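## Task

Make the mixer tap give lukewarm water at full flow: swing the lever so it points straight ahead over the spout and raise it to its highest position. It only counts if the lever stays set without the robot holding it at the end.

## Robot and tools

Robot: two FANUC CRX arms, left_arm and right_arm, each carrying a Robotiq 140 two-finger gripper. The names are labels only and do not match image sides. Bases in the scene frame: left_arm at (+0.001, +0.318, 0) m, quat_wxyz (+0.999, 0, 0, -0.047); right_arm at (+0.058, -0.395, 0) m, quat_wxyz (+0.999, 0, 0, -0.049).

Scene frame: origin on the tabletop midway between the arms, +x out across the table, +z up, left_arm on the +y side. Each result prints, per arm, end_effector_position (m) and end_effector_quat_wxyz in this frame; the printed point sits between the closed finger pads and can be somewhat off, more so at long reach. The gripper's fingers point along its own +z and open and close along its y. Closed fingertips extend about 33 mm past that point, open ones about 9 mm; while closing, the tips travel about 24 mm further out, so keep clearance above surfaces. Results also list Joint positions (rad) and Joint velocities (rad/s), one block per arm, in joint order: waist, shoulder, elbow, forearm roll, wrist pitch, wrist roll.

Tool execute_actions, argument actions: a list holding one item or none. Empty list: nothing moves, you just get the state back. Move: {"rows": [[...]], "steps": n} with n from 1 to 15 control steps of 1/30 s (default 15); one row is used per step and the final row repeats if rows run out. Wait: {"steps": n} with n up to 300, no new command; it counts from the previous result, and time spent replying is included. Optional pictures (boolean) turns the four camera images on or off; they come by default.

Each row is one list of 18 numbers, each in [-1, 1], covering both arms even if one stays still: left_arm first (6 joint values, then gripper position, force_limit, speed), then right_arm in the same 9-slot pattern. The joint values are offsets, not poses: they are measured from the joint angles in the latest result that printed them (before any such result, and for later calls in the same reply, from where the arm is when the action begins), never from the previous row. Scale: 1.0 equals 1.983 rad for waist and shoulder, 2.38 rad for the elbow, 2.975 rad for forearm roll, wrist pitch and wrist roll. So all-zero joint values pull the arm back to the reference angles; they do not hold still. Joint ranges (rad): waist ±3.491, shoulder ±3.140, elbow -1.187 to 4.328, forearm roll ±3.316, wrist pitch ±3.140, wrist roll ±3.927. A call asking a joint more than 0.010 rad outside its range is refused and nothing is sent. True ends may differ by up to 0.010 rad; targets beyond them are clipped, and a "joint sent to its limit" line may appear (possibly about an earlier action); its absence proves nothing.

Gripper slots are absolute settings, not offsets. position: +1 fully open (140 mm), pads touch near -0.8, -1 closes until blocked. force_limit: -1 about 14 N, 0 about 60 N, +1 about 107 N (parts up to 40 mm wide). speed: -1 about 30 mm/s, 0 about 140, +1 about 250. To leave a gripper unchanged, repeat its previous three values; a 0 is a real command. object_status: 0 moving, 1 blocked while opening, 2 blocked while closing (a grip), 3 reached target or pads met. A grip is confirmed by 2. Stopped fingers stay put until the position value changes by at least 0.01 or the object shifts or is lost. To squeeze harder while gripping, raise force_limit and switch position between -1 and -0.98. position_measured is in counts: 3 open, 230 pads together, not linear.

Motion: joint targets are rate-limited (2.62 rad/s waist and shoulder, 3.14 elbow, 3.93 wrist joints, 0.5 s to ramp up, all joints of an arm synchronised), kept within a lead of the measured angle (0.805, 0.966, 1.21 rad), and scaled back if the hand would be sent more than 70 mm from where it is. Big offsets therefore take several calls. Between calls the robot keeps heading to the last target until it settles or a HELD step occurs. "joint command not followed" means a clearance check altered or blocked joint targets; the rest of the row still ran. HELD marks steps where your row was partly or fully not sent.

Faults to avoid: contact torque hitting a joint's load limit (142 N m for waist, shoulder, elbow; 35.6 N m for the wrist joints, held weight included), or any external force of 150 N on the arm, tool or load, halts that arm for 10 s and drops the rest of the call; the arm goes limp to the contact. Long holding heats motors; MOTOR HOT warns, and an OVER-TEMPERATURE FAULT brakes the arm until it cools. Keep the arms from colliding or pressing on each other, push the lever gently, and do not knock things over or let them fall. Release the lever at the end so it stays set on its own.

Cameras: cam_high and cam_low (fixed, pinhole with radial distortion), cam_left_wrist and cam_right_wrist (fisheye on each gripper), all 504x504. zoom_image takes camera and region [x0, y0, x1, y1] in that camera's pixels, origin top-left, at most 504 by 504, and returns a sharper crop of its latest image.

read_manual returns only licence texts and moves nothing. finished_scene takes scene (the current scene's number), ends it for good, reports whether the goal was met and starts the next task.

Each tool is called after "Request:" as name(argument=value, ...) on one line, values as JSON.

## Session

Request:
execute_actions(actions=[])

Scene clock: 0.00 s of 6000.00 s.
left_arm: end_effector_position=(+0.4107, -0.5000, +0.2794) position_measured=3 object_status=3 end_effector_quat_wxyz=(-0.113, -0.345, +0.871, -0.331) | right_arm: end_effector_position=(+0.3077, -0.6782, +0.1843) position_measured=3 object_status=3 end_effector_quat_wxyz=(+0.633, -0.572, -0.453, -0.258)
Joint positions: left_arm=[-0.719  0.709  0.68   0.524 -1.025 -0.161] | right_arm=[-0.834  0.936  0.619 -0.778 -2.623 -2.818]
Joint velocities: left_arm=[-0.    -0.001  0.001 -0.    -0.    -0.   ] | right_arm=[-0.001  0.    -0.     0.    -0.001  0.002]

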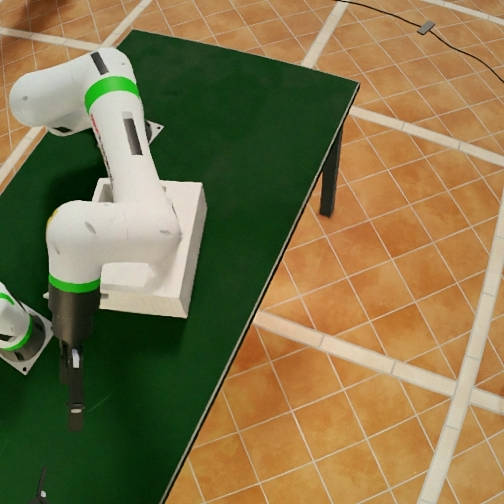

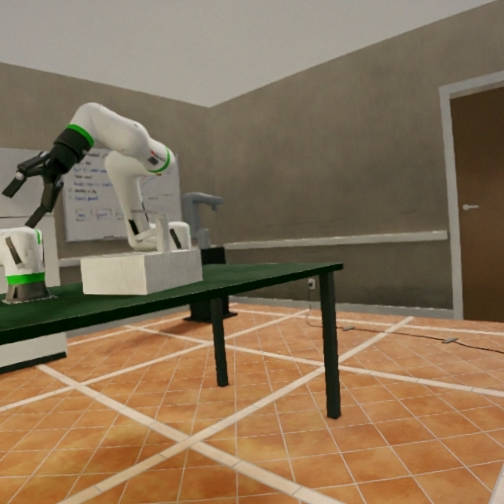

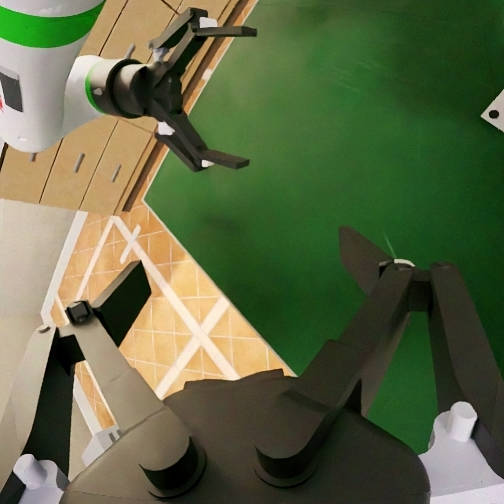

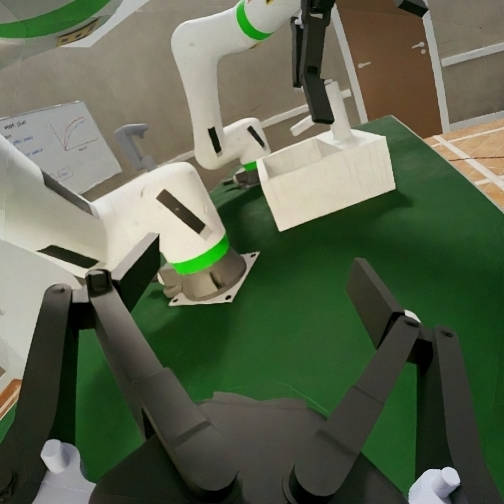

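Request:
execute_actions(actions=[{"rows":[[0,-0.33,-0.05,0,0,0,1,0,0,0,0,0,0,0,0,1,0,0]]}], pictures=false)

Request:
execute_actions(actions=[{"steps":30}], pictures=false)

Request:
execute_actions(actions=[{"rows":[[0.2,0,0,-0.176,-0.35,0.054,1,0,0,0,0,0,0,0,0,1,0,0]]}], pictures=false)

Request:
execute_actions(actions=[{"steps":45}])

Scene clock: 13.77 s of 6000.00 s.
left_arm: end_effector_position=(+0.3751, -0.4625, +0.4586) position_measured=3 object_status=3 end_effector_quat_wxyz=(-0.078, -0.313, +0.850, -0.416) | right_arm: end_effector_position=(+0.3077, -0.6782, +0.1843) position_measured=3 object_status=3 end_effector_quat_wxyz=(+0.633, -0.572, -0.453, -0.258)
Joint positions: left_arm=[-0.719  0.467  0.636  0.524 -1.025 -0.161] | right_arm=[-0.834  0.936  0.619 -0.778 -2.623 -2.818]
Joint velocities: left_arm=[ 0.    -0.564 -0.102  0.001 -0.    -0.   ] | right_arm=[-0.    -0.     0.    -0.    -0.     0.001]
Steps of this call (steps 1 to 90: nothing new was sent; then 10.27 s passed at rest; steps 91 to 105: all 15 steps of this action). Readings (joint positions | what the end effector reports):
91: left_arm=[-0.719 0.709 0.680 0.524 -1.025 -0.161] | right_arm=[-0.834 0.936 0.619 -0.778 -2.623 -2.818] | left_arm position_measured=3 object_status=3 | right_arm position_measured=3 object_status=3
92: left_arm=[-0.719 0.705 0.679 0.524 -1.025 -0.161] | right_arm=[-0.834 0.936 0.619 -0.778 -2.623 -2.818] | left_arm position_measured=3 object_status=3 | right_arm position_measured=3 object_status=3
94: left_arm=[-0.719 0.680 0.674 0.524 -1.025 -0.161] | right_arm=[-0.834 0.936 0.619 -0.778 -2.623 -2.818] | left_arm position_measured=3 object_status=3 | right_arm position_measured=3 object_status=3
98: left_arm=[-0.719 0.600 0.660 0.524 -1.025 -0.161] | right_arm=[-0.834 0.936 0.619 -0.778 -2.623 -2.818] | left_arm position_measured=3 object_status=3 | right_arm position_measured=3 object_status=3
105: the state above

Scene clock: 14.77 s of 6000.00 s.
left_arm: end_effector_position=(+0.2600, -0.3410, +0.7186) position_measured=3 object_status=3 end_effector_quat_wxyz=(-0.017, -0.251, +0.797, -0.549) | right_arm: end_effector_position=(+0.3077, -0.6782, +0.1843) position_measured=3 object_status=3 end_effector_quat_wxyz=(+0.633, -0.572, -0.453, -0.258)
Joint positions: left_arm=[-0.719  0.055  0.561  0.524 -1.025 -0.161] | right_arm=[-0.834  0.936  0.619 -0.778 -2.623 -2.818]
Joint velocities: left_arm=[-0.    -0.002 -0.    -0.    -0.     0.001] | right_arm=[ 0.    -0.001 -0.    -0.     0.     0.002]
Steps of this call (steps 1 to 30: the robot went on to your last target). Readings (joint positions | what the end effector reports):
1: left_arm=[-0.719 0.448 0.632 0.524 -1.025 -0.161] | right_arm=[-0.834 0.936 0.619 -0.778 -2.623 -2.818] | left_arm position_measured=3 object_status=3 | right_arm position_measured=3 object_status=3
2: left_arm=[-0.719 0.429 0.629 0.524 -1.025 -0.161] | right_arm=[-0.834 0.936 0.619 -0.778 -2.623 -2.818] | left_arm position_measured=3 object_status=3 | right_arm position_measured=3 object_status=3
4: left_arm=[-0.719 0.390 0.622 0.524 -1.025 -0.161] | right_arm=[-0.834 0.936 0.619 -0.778 -2.623 -2.818] | left_arm position_measured=3 object_status=3 | right_arm position_measured=3 object_status=3
8: left_arm=[-0.719 0.314 0.608 0.524 -1.025 -0.161] | right_arm=[-0.834 0.936 0.619 -0.778 -2.623 -2.818] | left_arm position_measured=3 object_status=3 | right_arm position_measured=3 object_status=3
30: the state above

Scene clock: 15.27 s of 6000.00 s.
left_arm: end_effector_position=(+0.3174, -0.2330, +0.5767) position_measured=3 object_status=3 end_effector_quat_wxyz=(+0.014, -0.338, +0.869, -0.362) | right_arm: end_effector_position=(+0.3077, -0.6782, +0.1843) position_measured=3 object_status=3 end_effector_quat_wxyz=(+0.633, -0.572, -0.453, -0.258)
Joint positions: left_arm=[-0.573  0.055  0.561  0.331 -1.408 -0.102] | right_arm=[-0.834  0.936  0.619 -0.778 -2.623 -2.818]
Joint velocities: left_arm=[ 0.342  0.     0.    -0.448 -0.888  0.137] | right_arm=[ 0.001 -0.     0.     0.    -0.    -0.001]
Steps of this call (steps 1 to 15: all 15 steps of this action). Readings (joint positions | what the end effector reports):
1: left_arm=[-0.719 0.055 0.561 0.524 -1.025 -0.161] | right_arm=[-0.834 0.936 0.619 -0.778 -2.623 -2.818] | left_arm position_measured=3 object_status=3 | right_arm position_measured=3 object_status=3
2: left_arm=[-0.717 0.055 0.561 0.521 -1.031 -0.160] | right_arm=[-0.834 0.936 0.619 -0.778 -2.623 -2.818] | left_arm position_measured=3 object_status=3 | right_arm position_measured=3 object_status=3
4: left_arm=[-0.703 0.055 0.561 0.502 -1.069 -0.154] | right_arm=[-0.834 0.936 0.619 -0.778 -2.623 -2.818] | left_arm position_measured=3 object_status=3 | right_arm position_measured=3 object_status=3
8: left_arm=[-0.654 0.055 0.561 0.438 -1.196 -0.135] | right_arm=[-0.834 0.936 0.619 -0.778 -2.623 -2.818] | left_arm position_measured=3 object_status=3 | right_arm position_measured=3 object_status=3
15: the state above

Scene clock: 16.77 s of 6000.00 s.
left_arm: end_effector_position=(+0.3161, +0.0366, +0.4462) position_measured=3 object_status=3 end_effector_quat_wxyz=(+0.003, -0.546, +0.838, -0.005) | right_arm: end_effector_position=(+0.3077, -0.6782, +0.1843) position_measured=3 object_status=3 end_effector_quat_wxyz=(+0.633, -0.572, -0.453, -0.258)
Joint positions: left_arm=[-0.322  0.055  0.561  0.001 -2.066 -0.   ] | right_arm=[-0.834  0.936  0.619 -0.778 -2.623 -2.818]
Joint velocities: left_arm=[ 0.     0.     0.001 -0.     0.    -0.   ] | right_arm=[-0.     0.     0.     0.    -0.001 -0.002]
Steps of this call (steps 1 to 45: the robot went on to your last target). Readings (joint positions | what the end effector reports):
1: left_arm=[-0.562 0.055 0.561 0.316 -1.438 -0.097] | right_arm=[-0.834 0.936 0.619 -0.778 -2.623 -2.818] | left_arm position_measured=3 object_status=3 | right_arm position_measured=3 object_status=3
2: left_arm=[-0.550 0.055 0.561 0.301 -1.469 -0.092] | right_arm=[-0.834 0.936 0.619 -0.778 -2.623 -2.818] | left_arm position_measured=3 object_status=3 | right_arm position_measured=3 object_status=3
4: left_arm=[-0.527 0.055 0.561 0.270 -1.530 -0.083] | right_arm=[-0.834 0.936 0.619 -0.778 -2.623 -2.818] | left_arm position_measured=3 object_status=3 | right_arm position_measured=3 object_status=3
8: left_arm=[-0.480 0.055 0.561 0.208 -1.653 -0.064] | right_arm=[-0.834 0.936 0.619 -0.778 -2.623 -2.818] | left_arm position_measured=3 object_status=3 | right_arm position_measured=3 object_status=3
45: the state above
All arms were judged still, so your last target was given up. Only a new action makes them travel on or press farther. Fingers that are still opening or closing keep moving.

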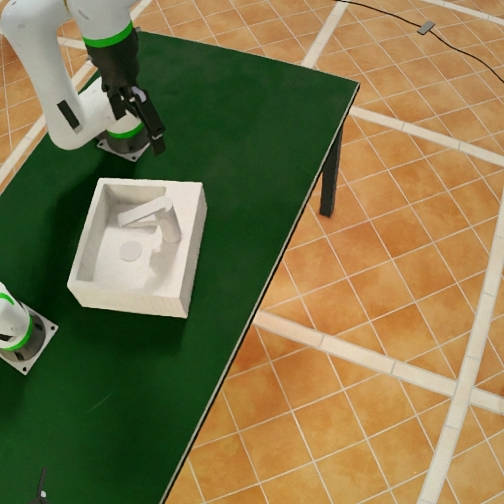

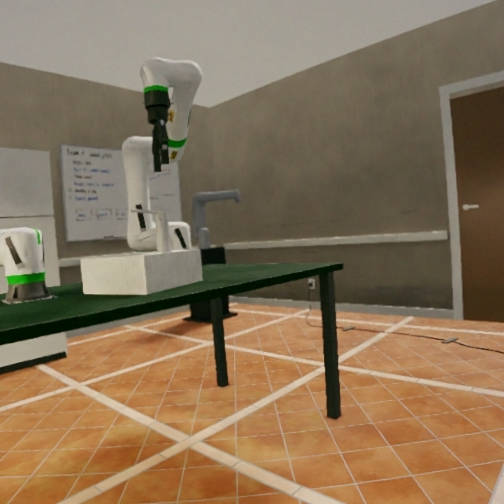

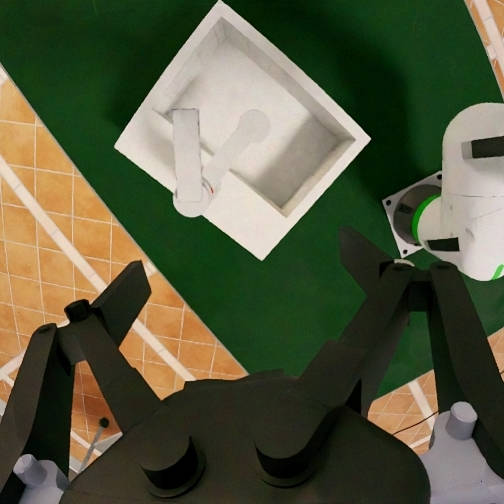

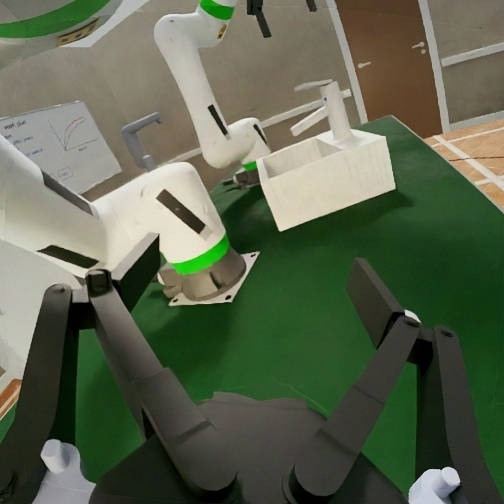

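Request:
execute_actions(actions=[{"rows":[[-0.103,0.053,-0.074,0,0.091,0,0.4,0,0,0,0,0,0,0,0,1,0,0]]}], pictures=false)

Request:
execute_actions(actions=[{"steps":20}])

Scene clock: 56.47 s of 6000.00 s.
left_arm: end_effector_position=(+0.3195, -0.0682, +0.3302) position_measured=78 object_status=0 end_effector_quat_wxyz=(-0.000, -0.458, +0.889, -0.000) | right_arm: end_effector_position=(+0.3077, -0.6782, +0.1843) position_measured=3 object_status=3 end_effector_quat_wxyz=(+0.633, -0.572, -0.453, -0.258)
Joint positions: left_arm=[-0.525  0.159  0.386  0.001 -1.798 -0.   ] | right_arm=[-0.834  0.936  0.619 -0.778 -2.623 -2.818]
Joint velocities: left_arm=[-0.063  0.031 -0.052 -0.     0.084  0.   ] | right_arm=[-0.     0.002 -0.001 -0.    -0.001 -0.001]
Steps of this call (steps 1 to 90: nothing new was sent; then 36.20 s passed at rest; steps 91 to 105: all 15 steps of this action). Readings (joint positions | what the end effector reports):
91: left_arm=[-0.323 0.055 0.560 0.001 -2.066 -0.000] | right_arm=[-0.834 0.936 0.619 -0.778 -2.623 -2.818] | left_arm position_measured=3 object_status=0 | right_arm position_measured=3 object_status=3
92: left_arm=[-0.326 0.057 0.557 0.001 -2.061 -0.000] | right_arm=[-0.834 0.936 0.619 -0.778 -2.623 -2.818] | left_arm position_measured=8 object_status=0 | right_arm position_measured=3 object_status=3
94: left_arm=[-0.351 0.070 0.535 0.001 -2.027 -0.000] | right_arm=[-0.834 0.936 0.619 -0.778 -2.623 -2.818] | left_arm position_measured=23 object_status=0 | right_arm position_measured=3 object_status=3
98: left_arm=[-0.431 0.111 0.467 0.001 -1.922 -0.000] | right_arm=[-0.834 0.936 0.619 -0.778 -2.623 -2.818] | left_arm position_measured=53 object_status=0 | right_arm position_measured=3 object_status=3
105: the state above

Scene clock: 57.13 s of 6000.00 s.
left_arm: end_effector_position=(+0.3193, -0.0693, +0.3290) position_measured=78 object_status=3 end_effector_quat_wxyz=(-0.000, -0.457, +0.889, -0.000) | right_arm: end_effector_position=(+0.3077, -0.6782, +0.1843) position_measured=3 object_status=3 end_effector_quat_wxyz=(+0.633, -0.572, -0.453, -0.258)
Joint positions: left_arm=[-0.527  0.16   0.384  0.001 -1.795 -0.   ] | right_arm=[-0.834  0.936  0.619 -0.778 -2.623 -2.818]
Joint velocities: left_arm=[ 0.001  0.002 -0.    -0.001  0.    -0.   ] | right_arm=[ 0.001  0.001  0.     0.     0.001 -0.   ]
Steps of this call (steps 1 to 15: the robot went on to your last target; steps 16 to 20: nothing new was sent). Readings (joint positions | what the end effector reports):
1: left_arm=[-0.526 0.159 0.385 0.001 -1.797 -0.000] | right_arm=[-0.834 0.936 0.619 -0.778 -2.623 -2.818] | left_arm position_measured=78 object_status=0 | right_arm position_measured=3 object_status=3
2: left_arm=[-0.526 0.159 0.385 0.001 -1.796 -0.000] | right_arm=[-0.834 0.936 0.619 -0.778 -2.623 -2.818] | left_arm position_measured=78 object_status=3 | right_arm position_measured=3 object_status=3
4: left_arm=[-0.526 0.160 0.385 0.001 -1.795 -0.000] | right_arm=[-0.834 0.936 0.619 -0.778 -2.623 -2.818] | left_arm position_measured=78 object_status=3 | right_arm position_measured=3 object_status=3
8: left_arm=[-0.527 0.160 0.384 0.001 -1.795 -0.000] | right_arm=[-0.834 0.936 0.619 -0.778 -2.623 -2.818] | left_arm position_measured=78 object_status=3 | right_arm position_measured=3 object_status=3
20: the state above
All arms were judged still, so your last target was given up. Only a new action makes them travel on or press farther. Fingers that are still opening or closing keep moving.

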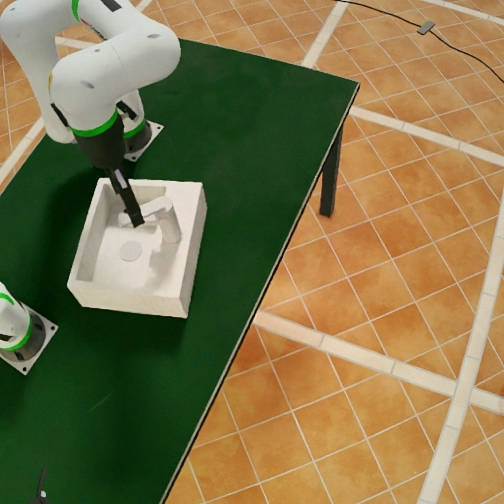

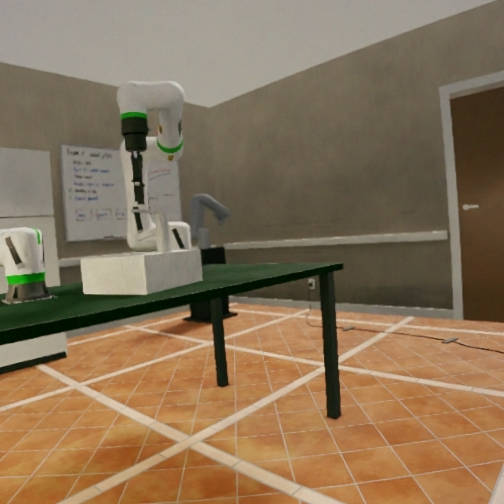

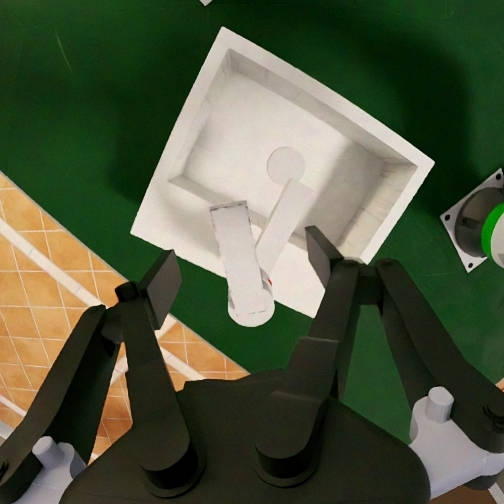

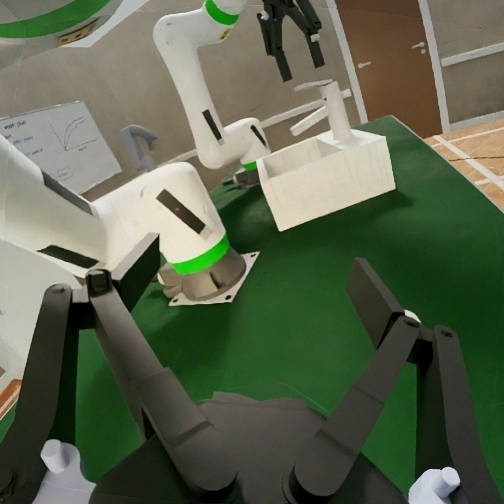

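Request:
execute_actions(actions=[{"rows":[[0,-0.012,-0.058,0,0.037,0,0,-1,0,0,0,0,0,0,0,1,0,0]]}])

Scene clock: 62.67 s of 6000.00 s.
left_arm: end_effector_position=(+0.3169, -0.0677, +0.2821) position_measured=129 object_status=3 end_effector_quat_wxyz=(-0.001, -0.458, +0.889, +0.002) | right_arm: end_effector_position=(+0.3077, -0.6782, +0.1843) position_measured=3 object_status=3 end_effector_quat_wxyz=(+0.633, -0.572, -0.453, -0.258)
Joint positions: left_arm=[-0.527  0.136  0.246  0.001 -1.685 -0.   ] | right_arm=[-0.834  0.936  0.619 -0.778 -2.623 -2.818]
Joint velocities: left_arm=[ 0.001 -0.001 -0.003 -0.     0.001 -0.   ] | right_arm=[ 0.     0.001  0.     0.     0.    -0.   ]
Steps of this call (steps 1 to 90: nothing new was sent; then 2.03 s passed at rest; steps 91 to 105: all 15 steps of this action). Readings (joint positions | what the end effector reports):
91: left_arm=[-0.527 0.160 0.384 0.001 -1.795 -0.000] | right_arm=[-0.834 0.936 0.619 -0.778 -2.623 -2.818] | left_arm position_measured=78 object_status=0 | right_arm position_measured=3 object_status=3
92: left_arm=[-0.527 0.159 0.379 0.001 -1.791 -0.000] | right_arm=[-0.834 0.936 0.619 -0.778 -2.623 -2.818] | left_arm position_measured=83 object_status=0 | right_arm position_measured=3 object_status=3
94: left_arm=[-0.527 0.154 0.349 0.001 -1.767 -0.000] | right_arm=[-0.834 0.936 0.619 -0.778 -2.623 -2.818] | left_arm position_measured=98 object_status=0 | right_arm position_measured=3 object_status=3
98: left_arm=[-0.527 0.139 0.260 0.001 -1.696 -0.000] | right_arm=[-0.834 0.936 0.619 -0.778 -2.623 -2.818] | left_arm position_measured=127 object_status=0 | right_arm position_measured=3 object_status=3
105: the state above

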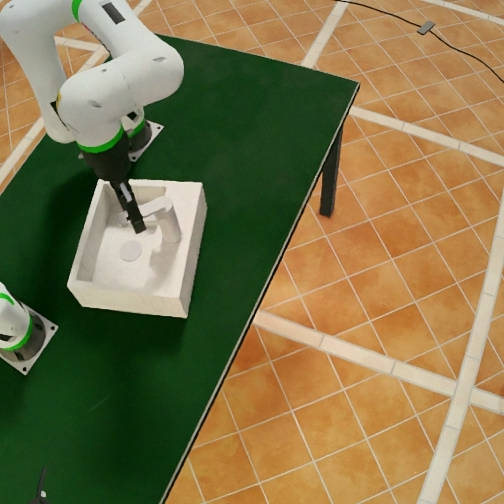

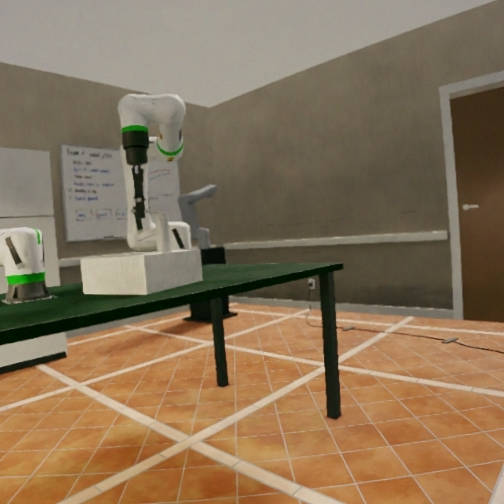

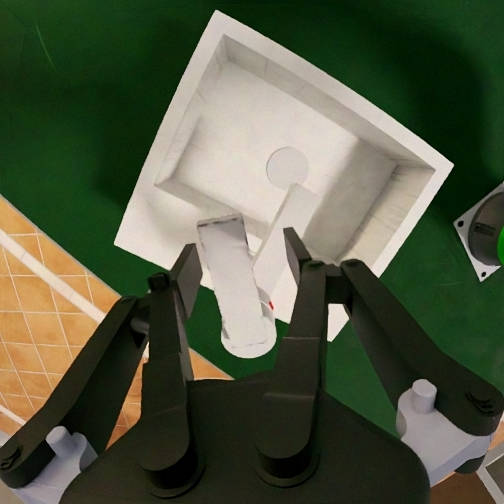

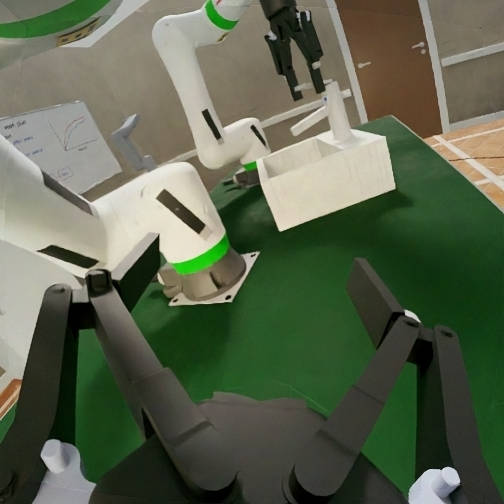

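Request:
execute_actions(actions=[{"rows":[[0.038,-0.082,-0.073,0,0.003,-0.265,0,-1,0,0,0,0,0,0,0,1,0,0]]}], pictures=false)

Request:
execute_actions(actions=[{"steps":15}])

Scene clock: 75.23 s of 6000.00 s.
left_arm: end_effector_position=(+0.2922, -0.0156, +0.2818) position_measured=129 object_status=3 end_effector_quat_wxyz=(-0.002, -0.165, +0.986, +0.002) | right_arm: end_effector_position=(+0.3077, -0.6782, +0.1843) position_measured=3 object_status=3 end_effector_quat_wxyz=(+0.633, -0.572, -0.453, -0.258)
Joint positions: left_arm=[-0.461 -0.005  0.096  0.001 -1.677 -0.684] | right_arm=[-0.834  0.936  0.619 -0.778 -2.623 -2.818]
Joint velocities: left_arm=[ 0.12  -0.257 -0.278  0.     0.014 -1.251] | right_arm=[-0.     0.002  0.     0.    -0.001  0.001]
Steps of this call (steps 1 to 15: the robot went on to your last target; steps 16 to 90: nothing new was sent; then 9.07 s passed at rest; steps 91 to 105: all 15 steps of this action). Readings (joint positions | what the end effector reports):
91: left_arm=[-0.527 0.136 0.246 0.001 -1.685 -0.000] | right_arm=[-0.834 0.936 0.619 -0.778 -2.623 -2.818] | left_arm position_measured=129 object_status=3 | right_arm position_measured=3 object_status=3
92: left_arm=[-0.527 0.135 0.245 0.001 -1.685 -0.006] | right_arm=[-0.834 0.936 0.619 -0.778 -2.623 -2.818] | left_arm position_measured=129 object_status=3 | right_arm position_measured=3 object_status=3
94: left_arm=[-0.523 0.127 0.237 0.001 -1.685 -0.045] | right_arm=[-0.834 0.936 0.619 -0.778 -2.623 -2.818] | left_arm position_measured=129 object_status=3 | right_arm position_measured=3 object_status=3
98: left_arm=[-0.505 0.090 0.197 0.001 -1.682 -0.225] | right_arm=[-0.834 0.936 0.619 -0.778 -2.623 -2.818] | left_arm position_measured=129 object_status=3 | right_arm position_measured=3 object_status=3
105: the state above

Scene clock: 75.73 s of 6000.00 s.
left_arm: end_effector_position=(+0.2879, -0.0082, +0.2810) position_measured=129 object_status=3 end_effector_quat_wxyz=(-0.003, -0.118, +0.993, +0.002) | right_arm: end_effector_position=(+0.3077, -0.6782, +0.1843) position_measured=3 object_status=3 end_effector_quat_wxyz=(+0.633, -0.572, -0.453, -0.258)
Joint positions: left_arm=[-0.451 -0.026  0.073  0.001 -1.676 -0.789] | right_arm=[-0.834  0.936  0.619 -0.778 -2.623 -2.818]
Joint velocities: left_arm=[ 0.001  0.001  0.001 -0.001 -0.     0.   ] | right_arm=[-0.    -0.    -0.     0.    -0.    -0.001]
Steps of this call (steps 1 to 15: the robot went on to your last target). Readings (joint positions | what the end effector reports):
1: left_arm=[-0.458 -0.013 0.087 0.001 -1.677 -0.722] | right_arm=[-0.834 0.936 0.619 -0.778 -2.623 -2.818] | left_arm position_measured=129 object_status=3 | right_arm position_measured=3 object_status=3
2: left_arm=[-0.455 -0.019 0.081 0.001 -1.677 -0.751] | right_arm=[-0.834 0.936 0.619 -0.778 -2.623 -2.818] | left_arm position_measured=129 object_status=3 | right_arm position_measured=3 object_status=3
4: left_arm=[-0.452 -0.026 0.074 0.001 -1.676 -0.784] | right_arm=[-0.834 0.936 0.619 -0.778 -2.623 -2.818] | left_arm position_measured=129 object_status=3 | right_arm position_measured=3 object_status=3
8: left_arm=[-0.451 -0.026 0.073 0.001 -1.676 -0.789] | right_arm=[-0.834 0.936 0.619 -0.778 -2.623 -2.818] | left_arm position_measured=129 object_status=3 | right_arm position_measured=3 object_status=3
15: the state above

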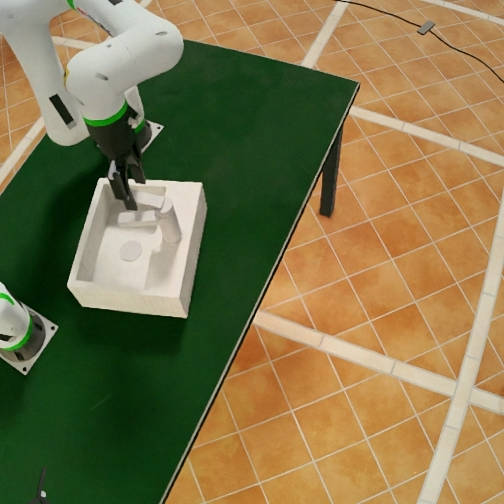

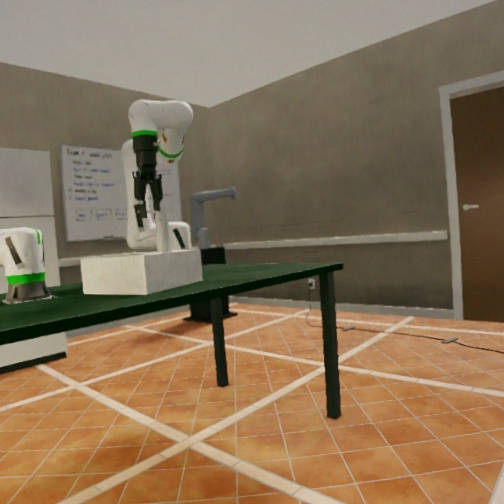

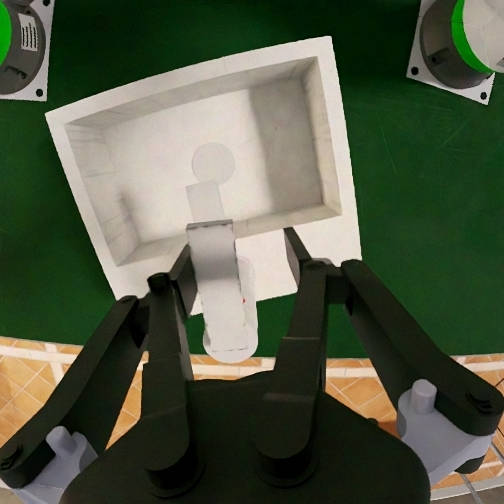

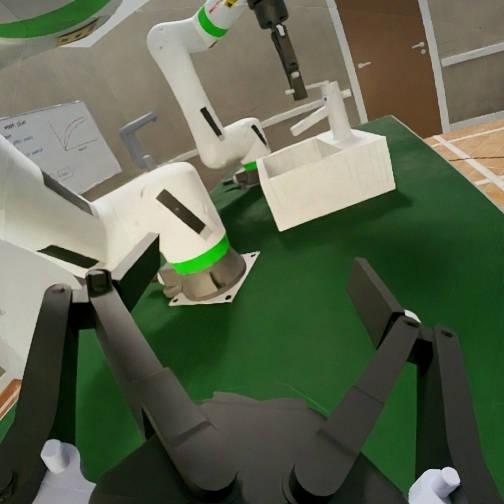

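Request:
execute_actions(actions=[{"rows":[[-0.016,0.022,0.018,0,0,0.008,0,-0.6,0,0,0,0,0,0,0,1,0,0]],"steps":12}], pictures=false)

Request:
execute_actions(actions=[{"rows":[[0,0,0,0,0,0,-1,-0.6,0,0,0,0,0,0,0,1,0,0]]}], pictures=false)

Request:
execute_actions(actions=[{"rows":[[0,0.008,0.042,0,-0.028,0,-1,-0.6,0,0,0,0,0,0,0,1,0,0]]}])

Scene clock: 82.77 s of 6000.00 s.
left_arm: end_effector_position=(+0.2922, -0.0267, +0.2808) position_measured=129 object_status=3 end_effector_quat_wxyz=(-0.003, -0.115, +0.993, +0.002) | right_arm: end_effector_position=(+0.3077, -0.6782, +0.1843) position_measured=3 object_status=3 end_effector_quat_wxyz=(+0.633, -0.572, -0.453, -0.258)
Joint positions: left_arm=[-0.483  0.017  0.115  0.001 -1.676 -0.765] | right_arm=[-0.834  0.936  0.619 -0.778 -2.623 -2.818]
Joint velocities: left_arm=[0.    0.002 0.001 0.    0.001 0.001] | right_arm=[-0.001  0.     0.     0.    -0.    -0.001]
Steps of this call (steps 1 to 15: the robot went on to your last target; steps 16 to 90: nothing new was sent; then 3.63 s passed at rest; steps 91 to 102: all 12 steps of this action). Readings (joint positions | what the end effector reports):
91: left_arm=[-0.451 -0.026 0.073 0.001 -1.676 -0.789] | right_arm=[-0.834 0.936 0.619 -0.778 -2.623 -2.818] | left_arm position_measured=129 object_status=3 | right_arm position_measured=3 object_status=3
92: left_arm=[-0.454 -0.022 0.077 0.001 -1.676 -0.787] | right_arm=[-0.834 0.936 0.619 -0.778 -2.623 -2.818] | left_arm position_measured=129 object_status=3 | right_arm position_measured=3 object_status=3
94: left_arm=[-0.469 -0.001 0.098 0.001 -1.676 -0.775] | right_arm=[-0.834 0.936 0.619 -0.778 -2.623 -2.818] | left_arm position_measured=129 object_status=3 | right_arm position_measured=3 object_status=3
98: left_arm=[-0.482 0.016 0.115 0.001 -1.676 -0.765] | right_arm=[-0.834 0.936 0.619 -0.778 -2.623 -2.818] | left_arm position_measured=129 object_status=3 | right_arm position_measured=3 object_status=3
102: the state above

Scene clock: 83.27 s of 6000.00 s.
left_arm: end_effector_position=(+0.2922, -0.0267, +0.2808) position_measured=186 object_status=2 end_effector_quat_wxyz=(-0.003, -0.115, +0.993, +0.002) | right_arm: end_effector_position=(+0.3077, -0.6782, +0.1843) position_measured=3 object_status=3 end_effector_quat_wxyz=(+0.633, -0.572, -0.453, -0.258)
Joint positions: left_arm=[-0.483  0.017  0.116  0.001 -1.676 -0.765] | right_arm=[-0.834  0.936  0.619 -0.778 -2.623 -2.818]
Joint velocities: left_arm=[-0.     0.001 -0.001  0.001 -0.     0.   ] | right_arm=[-0.    -0.001  0.    -0.    -0.001  0.   ]
Steps of this call (steps 1 to 15: all 15 steps of this action). Readings (joint positions | what the end effector reports):
1: left_arm=[-0.483 0.017 0.116 0.001 -1.676 -0.765] | right_arm=[-0.834 0.936 0.619 -0.778 -2.623 -2.818] | left_arm position_measured=129 object_status=0 | right_arm position_measured=3 object_status=3
2: left_arm=[-0.483 0.017 0.116 0.001 -1.676 -0.765] | right_arm=[-0.834 0.936 0.619 -0.778 -2.623 -2.818] | left_arm position_measured=133 object_status=0 | right_arm position_measured=3 object_status=3
4: left_arm=[-0.483 0.017 0.116 0.001 -1.676 -0.765] | right_arm=[-0.834 0.936 0.619 -0.778 -2.623 -2.818] | left_arm position_measured=148 object_status=0 | right_arm position_measured=3 object_status=3
8: left_arm=[-0.483 0.017 0.116 0.001 -1.676 -0.765] | right_arm=[-0.834 0.936 0.619 -0.778 -2.623 -2.818] | left_arm position_measured=179 object_status=0 | right_arm position_measured=3 object_status=3
15: the state above

Scene clock: 83.77 s of 6000.00 s.
left_arm: end_effector_position=(+0.2935, -0.0276, +0.3163) position_measured=187 object_status=2 end_effector_quat_wxyz=(-0.003, -0.114, +0.993, +0.002) | right_arm: end_effector_position=(+0.3077, -0.6782, +0.1843) position_measured=3 object_status=3 end_effector_quat_wxyz=(+0.633, -0.572, -0.453, -0.258)
Joint positions: left_arm=[-0.483  0.033  0.215  0.001 -1.76  -0.765] | right_arm=[-0.834  0.936  0.619 -0.778 -2.623 -2.818]
Joint velocities: left_arm=[ 0.001  0.001  0.003 -0.002 -0.    -0.   ] | right_arm=[ 0.001  0.    -0.     0.     0.     0.001]
Steps of this call (steps 1 to 15: all 15 steps of this action). Readings (joint positions | what the end effector reports):
1: left_arm=[-0.483 0.017 0.116 0.001 -1.676 -0.765] | right_arm=[-0.834 0.936 0.619 -0.778 -2.623 -2.818] | left_arm position_measured=186 object_status=2 | right_arm position_measured=3 object_status=3
2: left_arm=[-0.483 0.018 0.120 0.001 -1.680 -0.765] | right_arm=[-0.834 0.936 0.619 -0.778 -2.623 -2.818] | left_arm position_measured=186 object_status=2 | right_arm position_measured=3 object_status=3
4: left_arm=[-0.483 0.023 0.148 -0.000 -1.704 -0.765] | right_arm=[-0.834 0.936 0.619 -0.778 -2.623 -2.818] | left_arm position_measured=186 object_status=2 | right_arm position_measured=3 object_status=3
8: left_arm=[-0.483 0.032 0.211 0.001 -1.757 -0.765] | right_arm=[-0.834 0.936 0.619 -0.778 -2.623 -2.818] | left_arm position_measured=186 object_status=2 | right_arm position_measured=3 object_status=3
15: the state above

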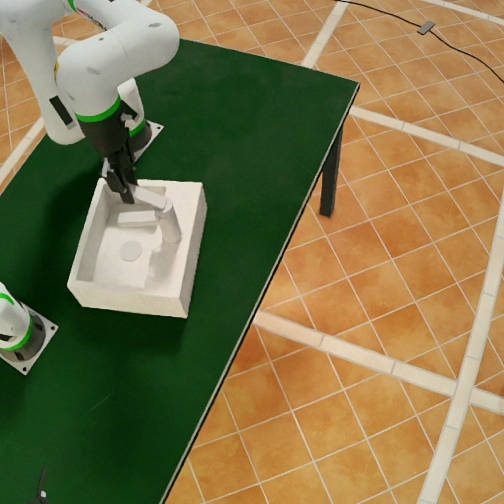

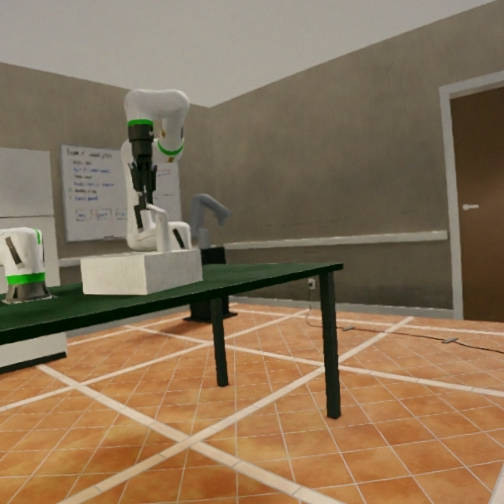

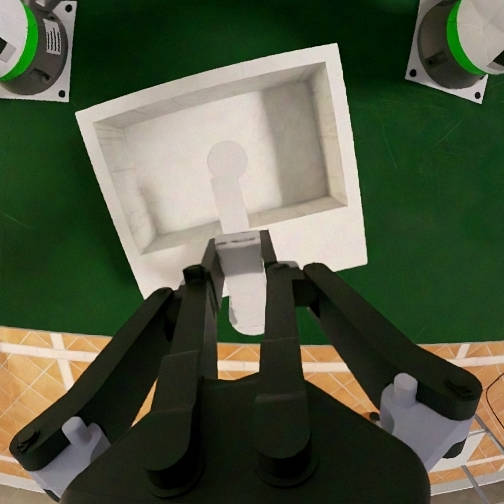

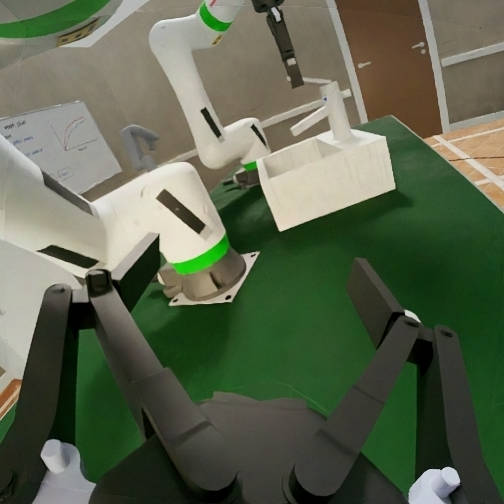

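Request:
execute_actions(actions=[{"rows":[[0.013,0.013,0.028,0,-0.014,-0.008,-1,-0.6,0,0,0,0,0,0,0,1,0,0]]}])

Request:
zoom_image(camera="cam_right_wrist", region=[250,30,390,150])

Scene clock: 88.90 s of 6000.00 s.
left_arm: end_effector_position=(+0.3080, -0.0235, +0.3330) position_measured=188 object_status=2 end_effector_quat_wxyz=(-0.003, -0.115, +0.993, +0.002) | right_arm: end_effector_position=(+0.3077, -0.6782, +0.1843) position_measured=3 object_status=3 end_effector_quat_wxyz=(+0.633, -0.572, -0.453, -0.258)
Joint positions: left_arm=[-0.457  0.059  0.282  0.001 -1.801 -0.789] | right_arm=[-0.834  0.936  0.619 -0.778 -2.623 -2.818]
Joint velocities: left_arm=[-0.001  0.002  0.     0.001  0.001  0.   ] | right_arm=[-0.     0.     0.001 -0.     0.     0.   ]
Steps of this call (steps 1 to 15: the robot went on to your last target; steps 16 to 90: nothing new was sent; then 1.63 s passed at rest; steps 91 to 105: all 15 steps of this action). Readings (joint positions | what the end effector reports):
91: left_arm=[-0.483 0.033 0.216 0.001 -1.759 -0.765] | right_arm=[-0.834 0.936 0.619 -0.778 -2.623 -2.818] | left_arm position_measured=187 object_status=2 | right_arm position_measured=3 object_status=3
92: left_arm=[-0.482 0.035 0.220 0.001 -1.762 -0.766] | right_arm=[-0.834 0.936 0.619 -0.778 -2.623 -2.818] | left_arm position_measured=187 object_status=2 | right_arm position_measured=3 object_status=3
94: left_arm=[-0.471 0.046 0.249 0.001 -1.780 -0.777] | right_arm=[-0.834 0.936 0.619 -0.778 -2.623 -2.818] | left_arm position_measured=187 object_status=2 | right_arm position_measured=3 object_status=3
98: left_arm=[-0.458 0.058 0.281 0.001 -1.800 -0.788] | right_arm=[-0.834 0.936 0.619 -0.778 -2.623 -2.818] | left_arm position_measured=188 object_status=2 | right_arm position_measured=3 object_status=3
105: the state above

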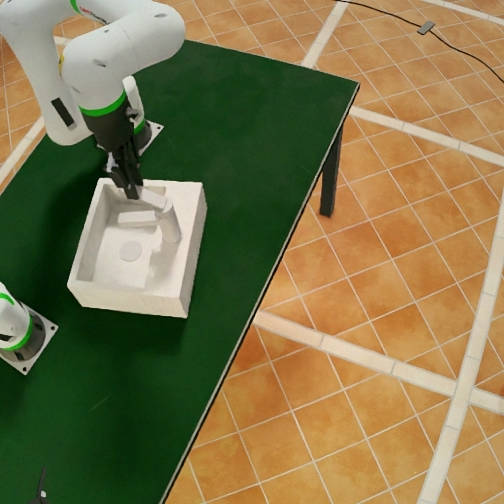

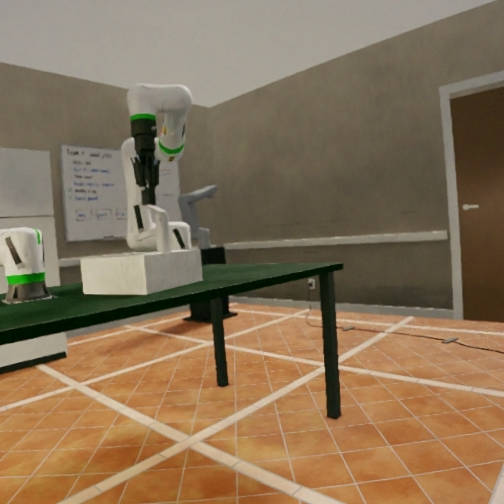

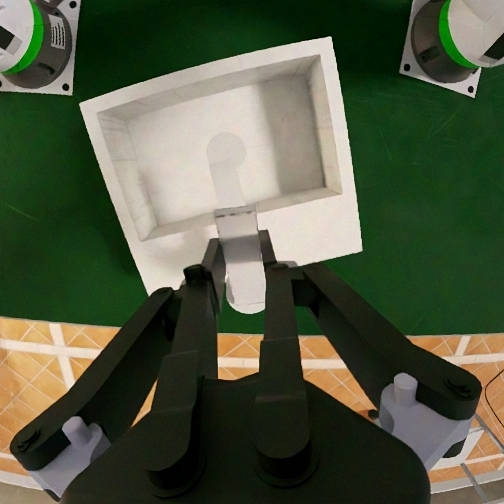

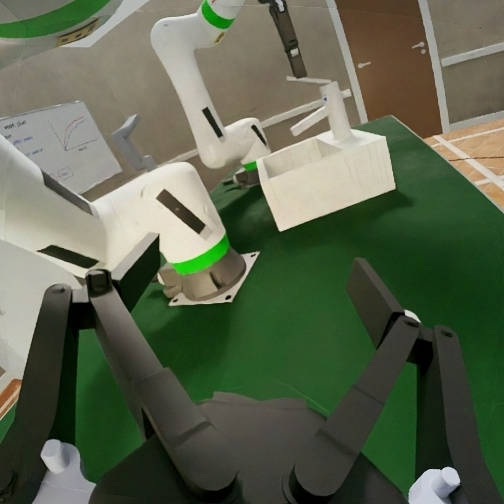

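Region (250, 30, 390, 150) of cam_right_wrist's 504x504 image, scaled by 3.600, with more detail than that image has; it fills the top 432 rows of this view, and the rest is white.

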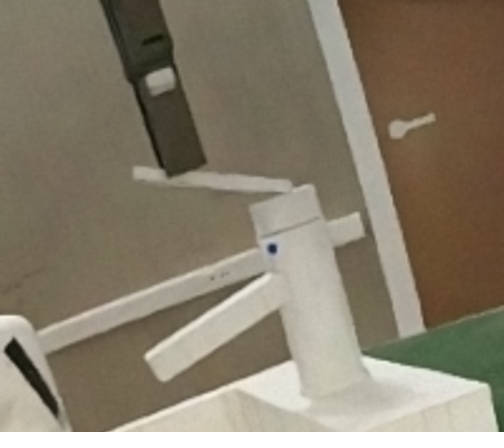

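Lever stalled at its stop while the fingers slid. Release.

Request:
execute_actions(actions=[{"rows":[[0,0,0,0,0,0,0.4,-0.6,0,0,0,0,0,0,0,1,0,0],[0,0,0,0,0,0,0.4,-0.6,0,0,0,0,0,0,0,1,0,0],[0,0,0,0,0,0,0.4,-0.6,0,0,0,0,0,0,0,1,0,0],[0,0,0,0,0,0,0.4,-0.6,0,0,0,0,0,0,0,1,0,0],[0,0,0.03,0,-0.024,0,0.4,-0.6,0,0,0,0,0,0,0,1,0,0]]}])

Scene clock: 94.40 s of 6000.00 s.
left_arm: end_effector_position=(+0.3014, -0.0194, +0.3627) position_measured=85 object_status=0 end_effector_quat_wxyz=(-0.003, -0.115, +0.993, +0.002) | right_arm: end_effector_position=(+0.3077, -0.6782, +0.1843) position_measured=3 object_status=3 end_effector_quat_wxyz=(+0.633, -0.572, -0.453, -0.258)
Joint positions: left_arm=[-0.457  0.059  0.353  0.001 -1.872 -0.789] | right_arm=[-0.834  0.936  0.619 -0.778 -2.623 -2.818]
Joint velocities: left_arm=[-0.002  0.     0.004  0.001 -0.004 -0.   ] | right_arm=[-0.001  0.     0.     0.     0.    -0.   ]
Steps of this call (steps 1 to 15: the robot went on to your last target; steps 16 to 90: nothing new was sent; then 2.00 s passed at rest; steps 91 to 105: all 15 steps of this action). Readings (joint positions | what the end effector reports):
91: left_arm=[-0.457 0.059 0.282 0.001 -1.801 -0.789] | right_arm=[-0.834 0.936 0.619 -0.778 -2.623 -2.818] | left_arm position_measured=188 object_status=0 | right_arm position_measured=3 object_status=3
92: left_arm=[-0.457 0.059 0.282 0.000 -1.800 -0.789] | right_arm=[-0.834 0.936 0.619 -0.778 -2.623 -2.818] | left_arm position_measured=188 object_status=0 | right_arm position_measured=3 object_status=3
94: left_arm=[-0.457 0.059 0.282 0.000 -1.800 -0.789] | right_arm=[-0.834 0.936 0.619 -0.778 -2.623 -2.818] | left_arm position_measured=168 object_status=0 | right_arm position_measured=3 object_status=3
98: left_arm=[-0.457 0.059 0.316 0.001 -1.835 -0.789] | right_arm=[-0.834 0.936 0.619 -0.778 -2.623 -2.818] | left_arm position_measured=138 object_status=0 | right_arm position_measured=3 object_status=3
105: the state above

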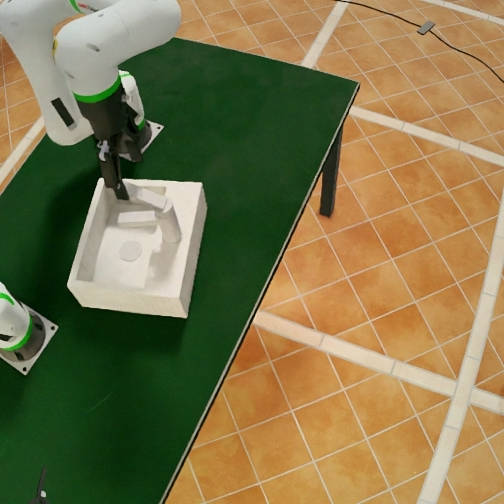

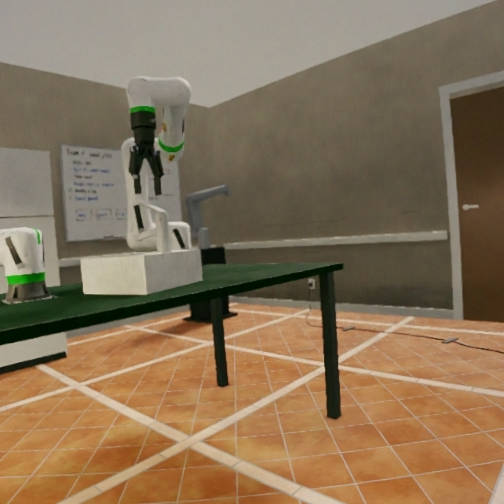

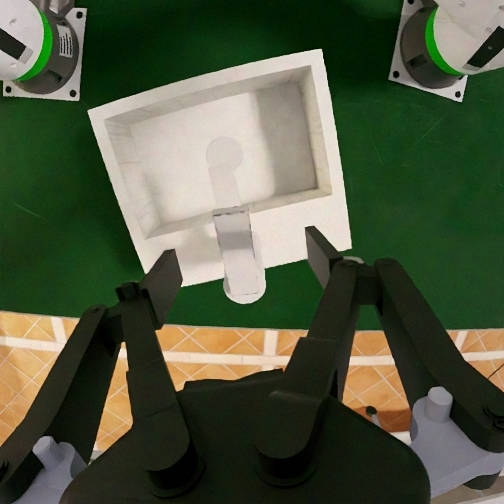

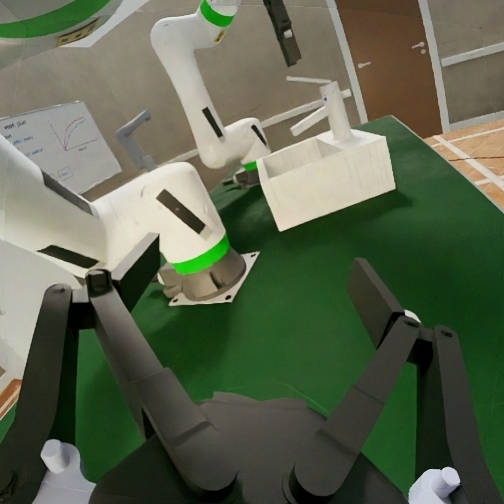

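Request:
finished_scene(scene=1)

The scene is finished: the task was done.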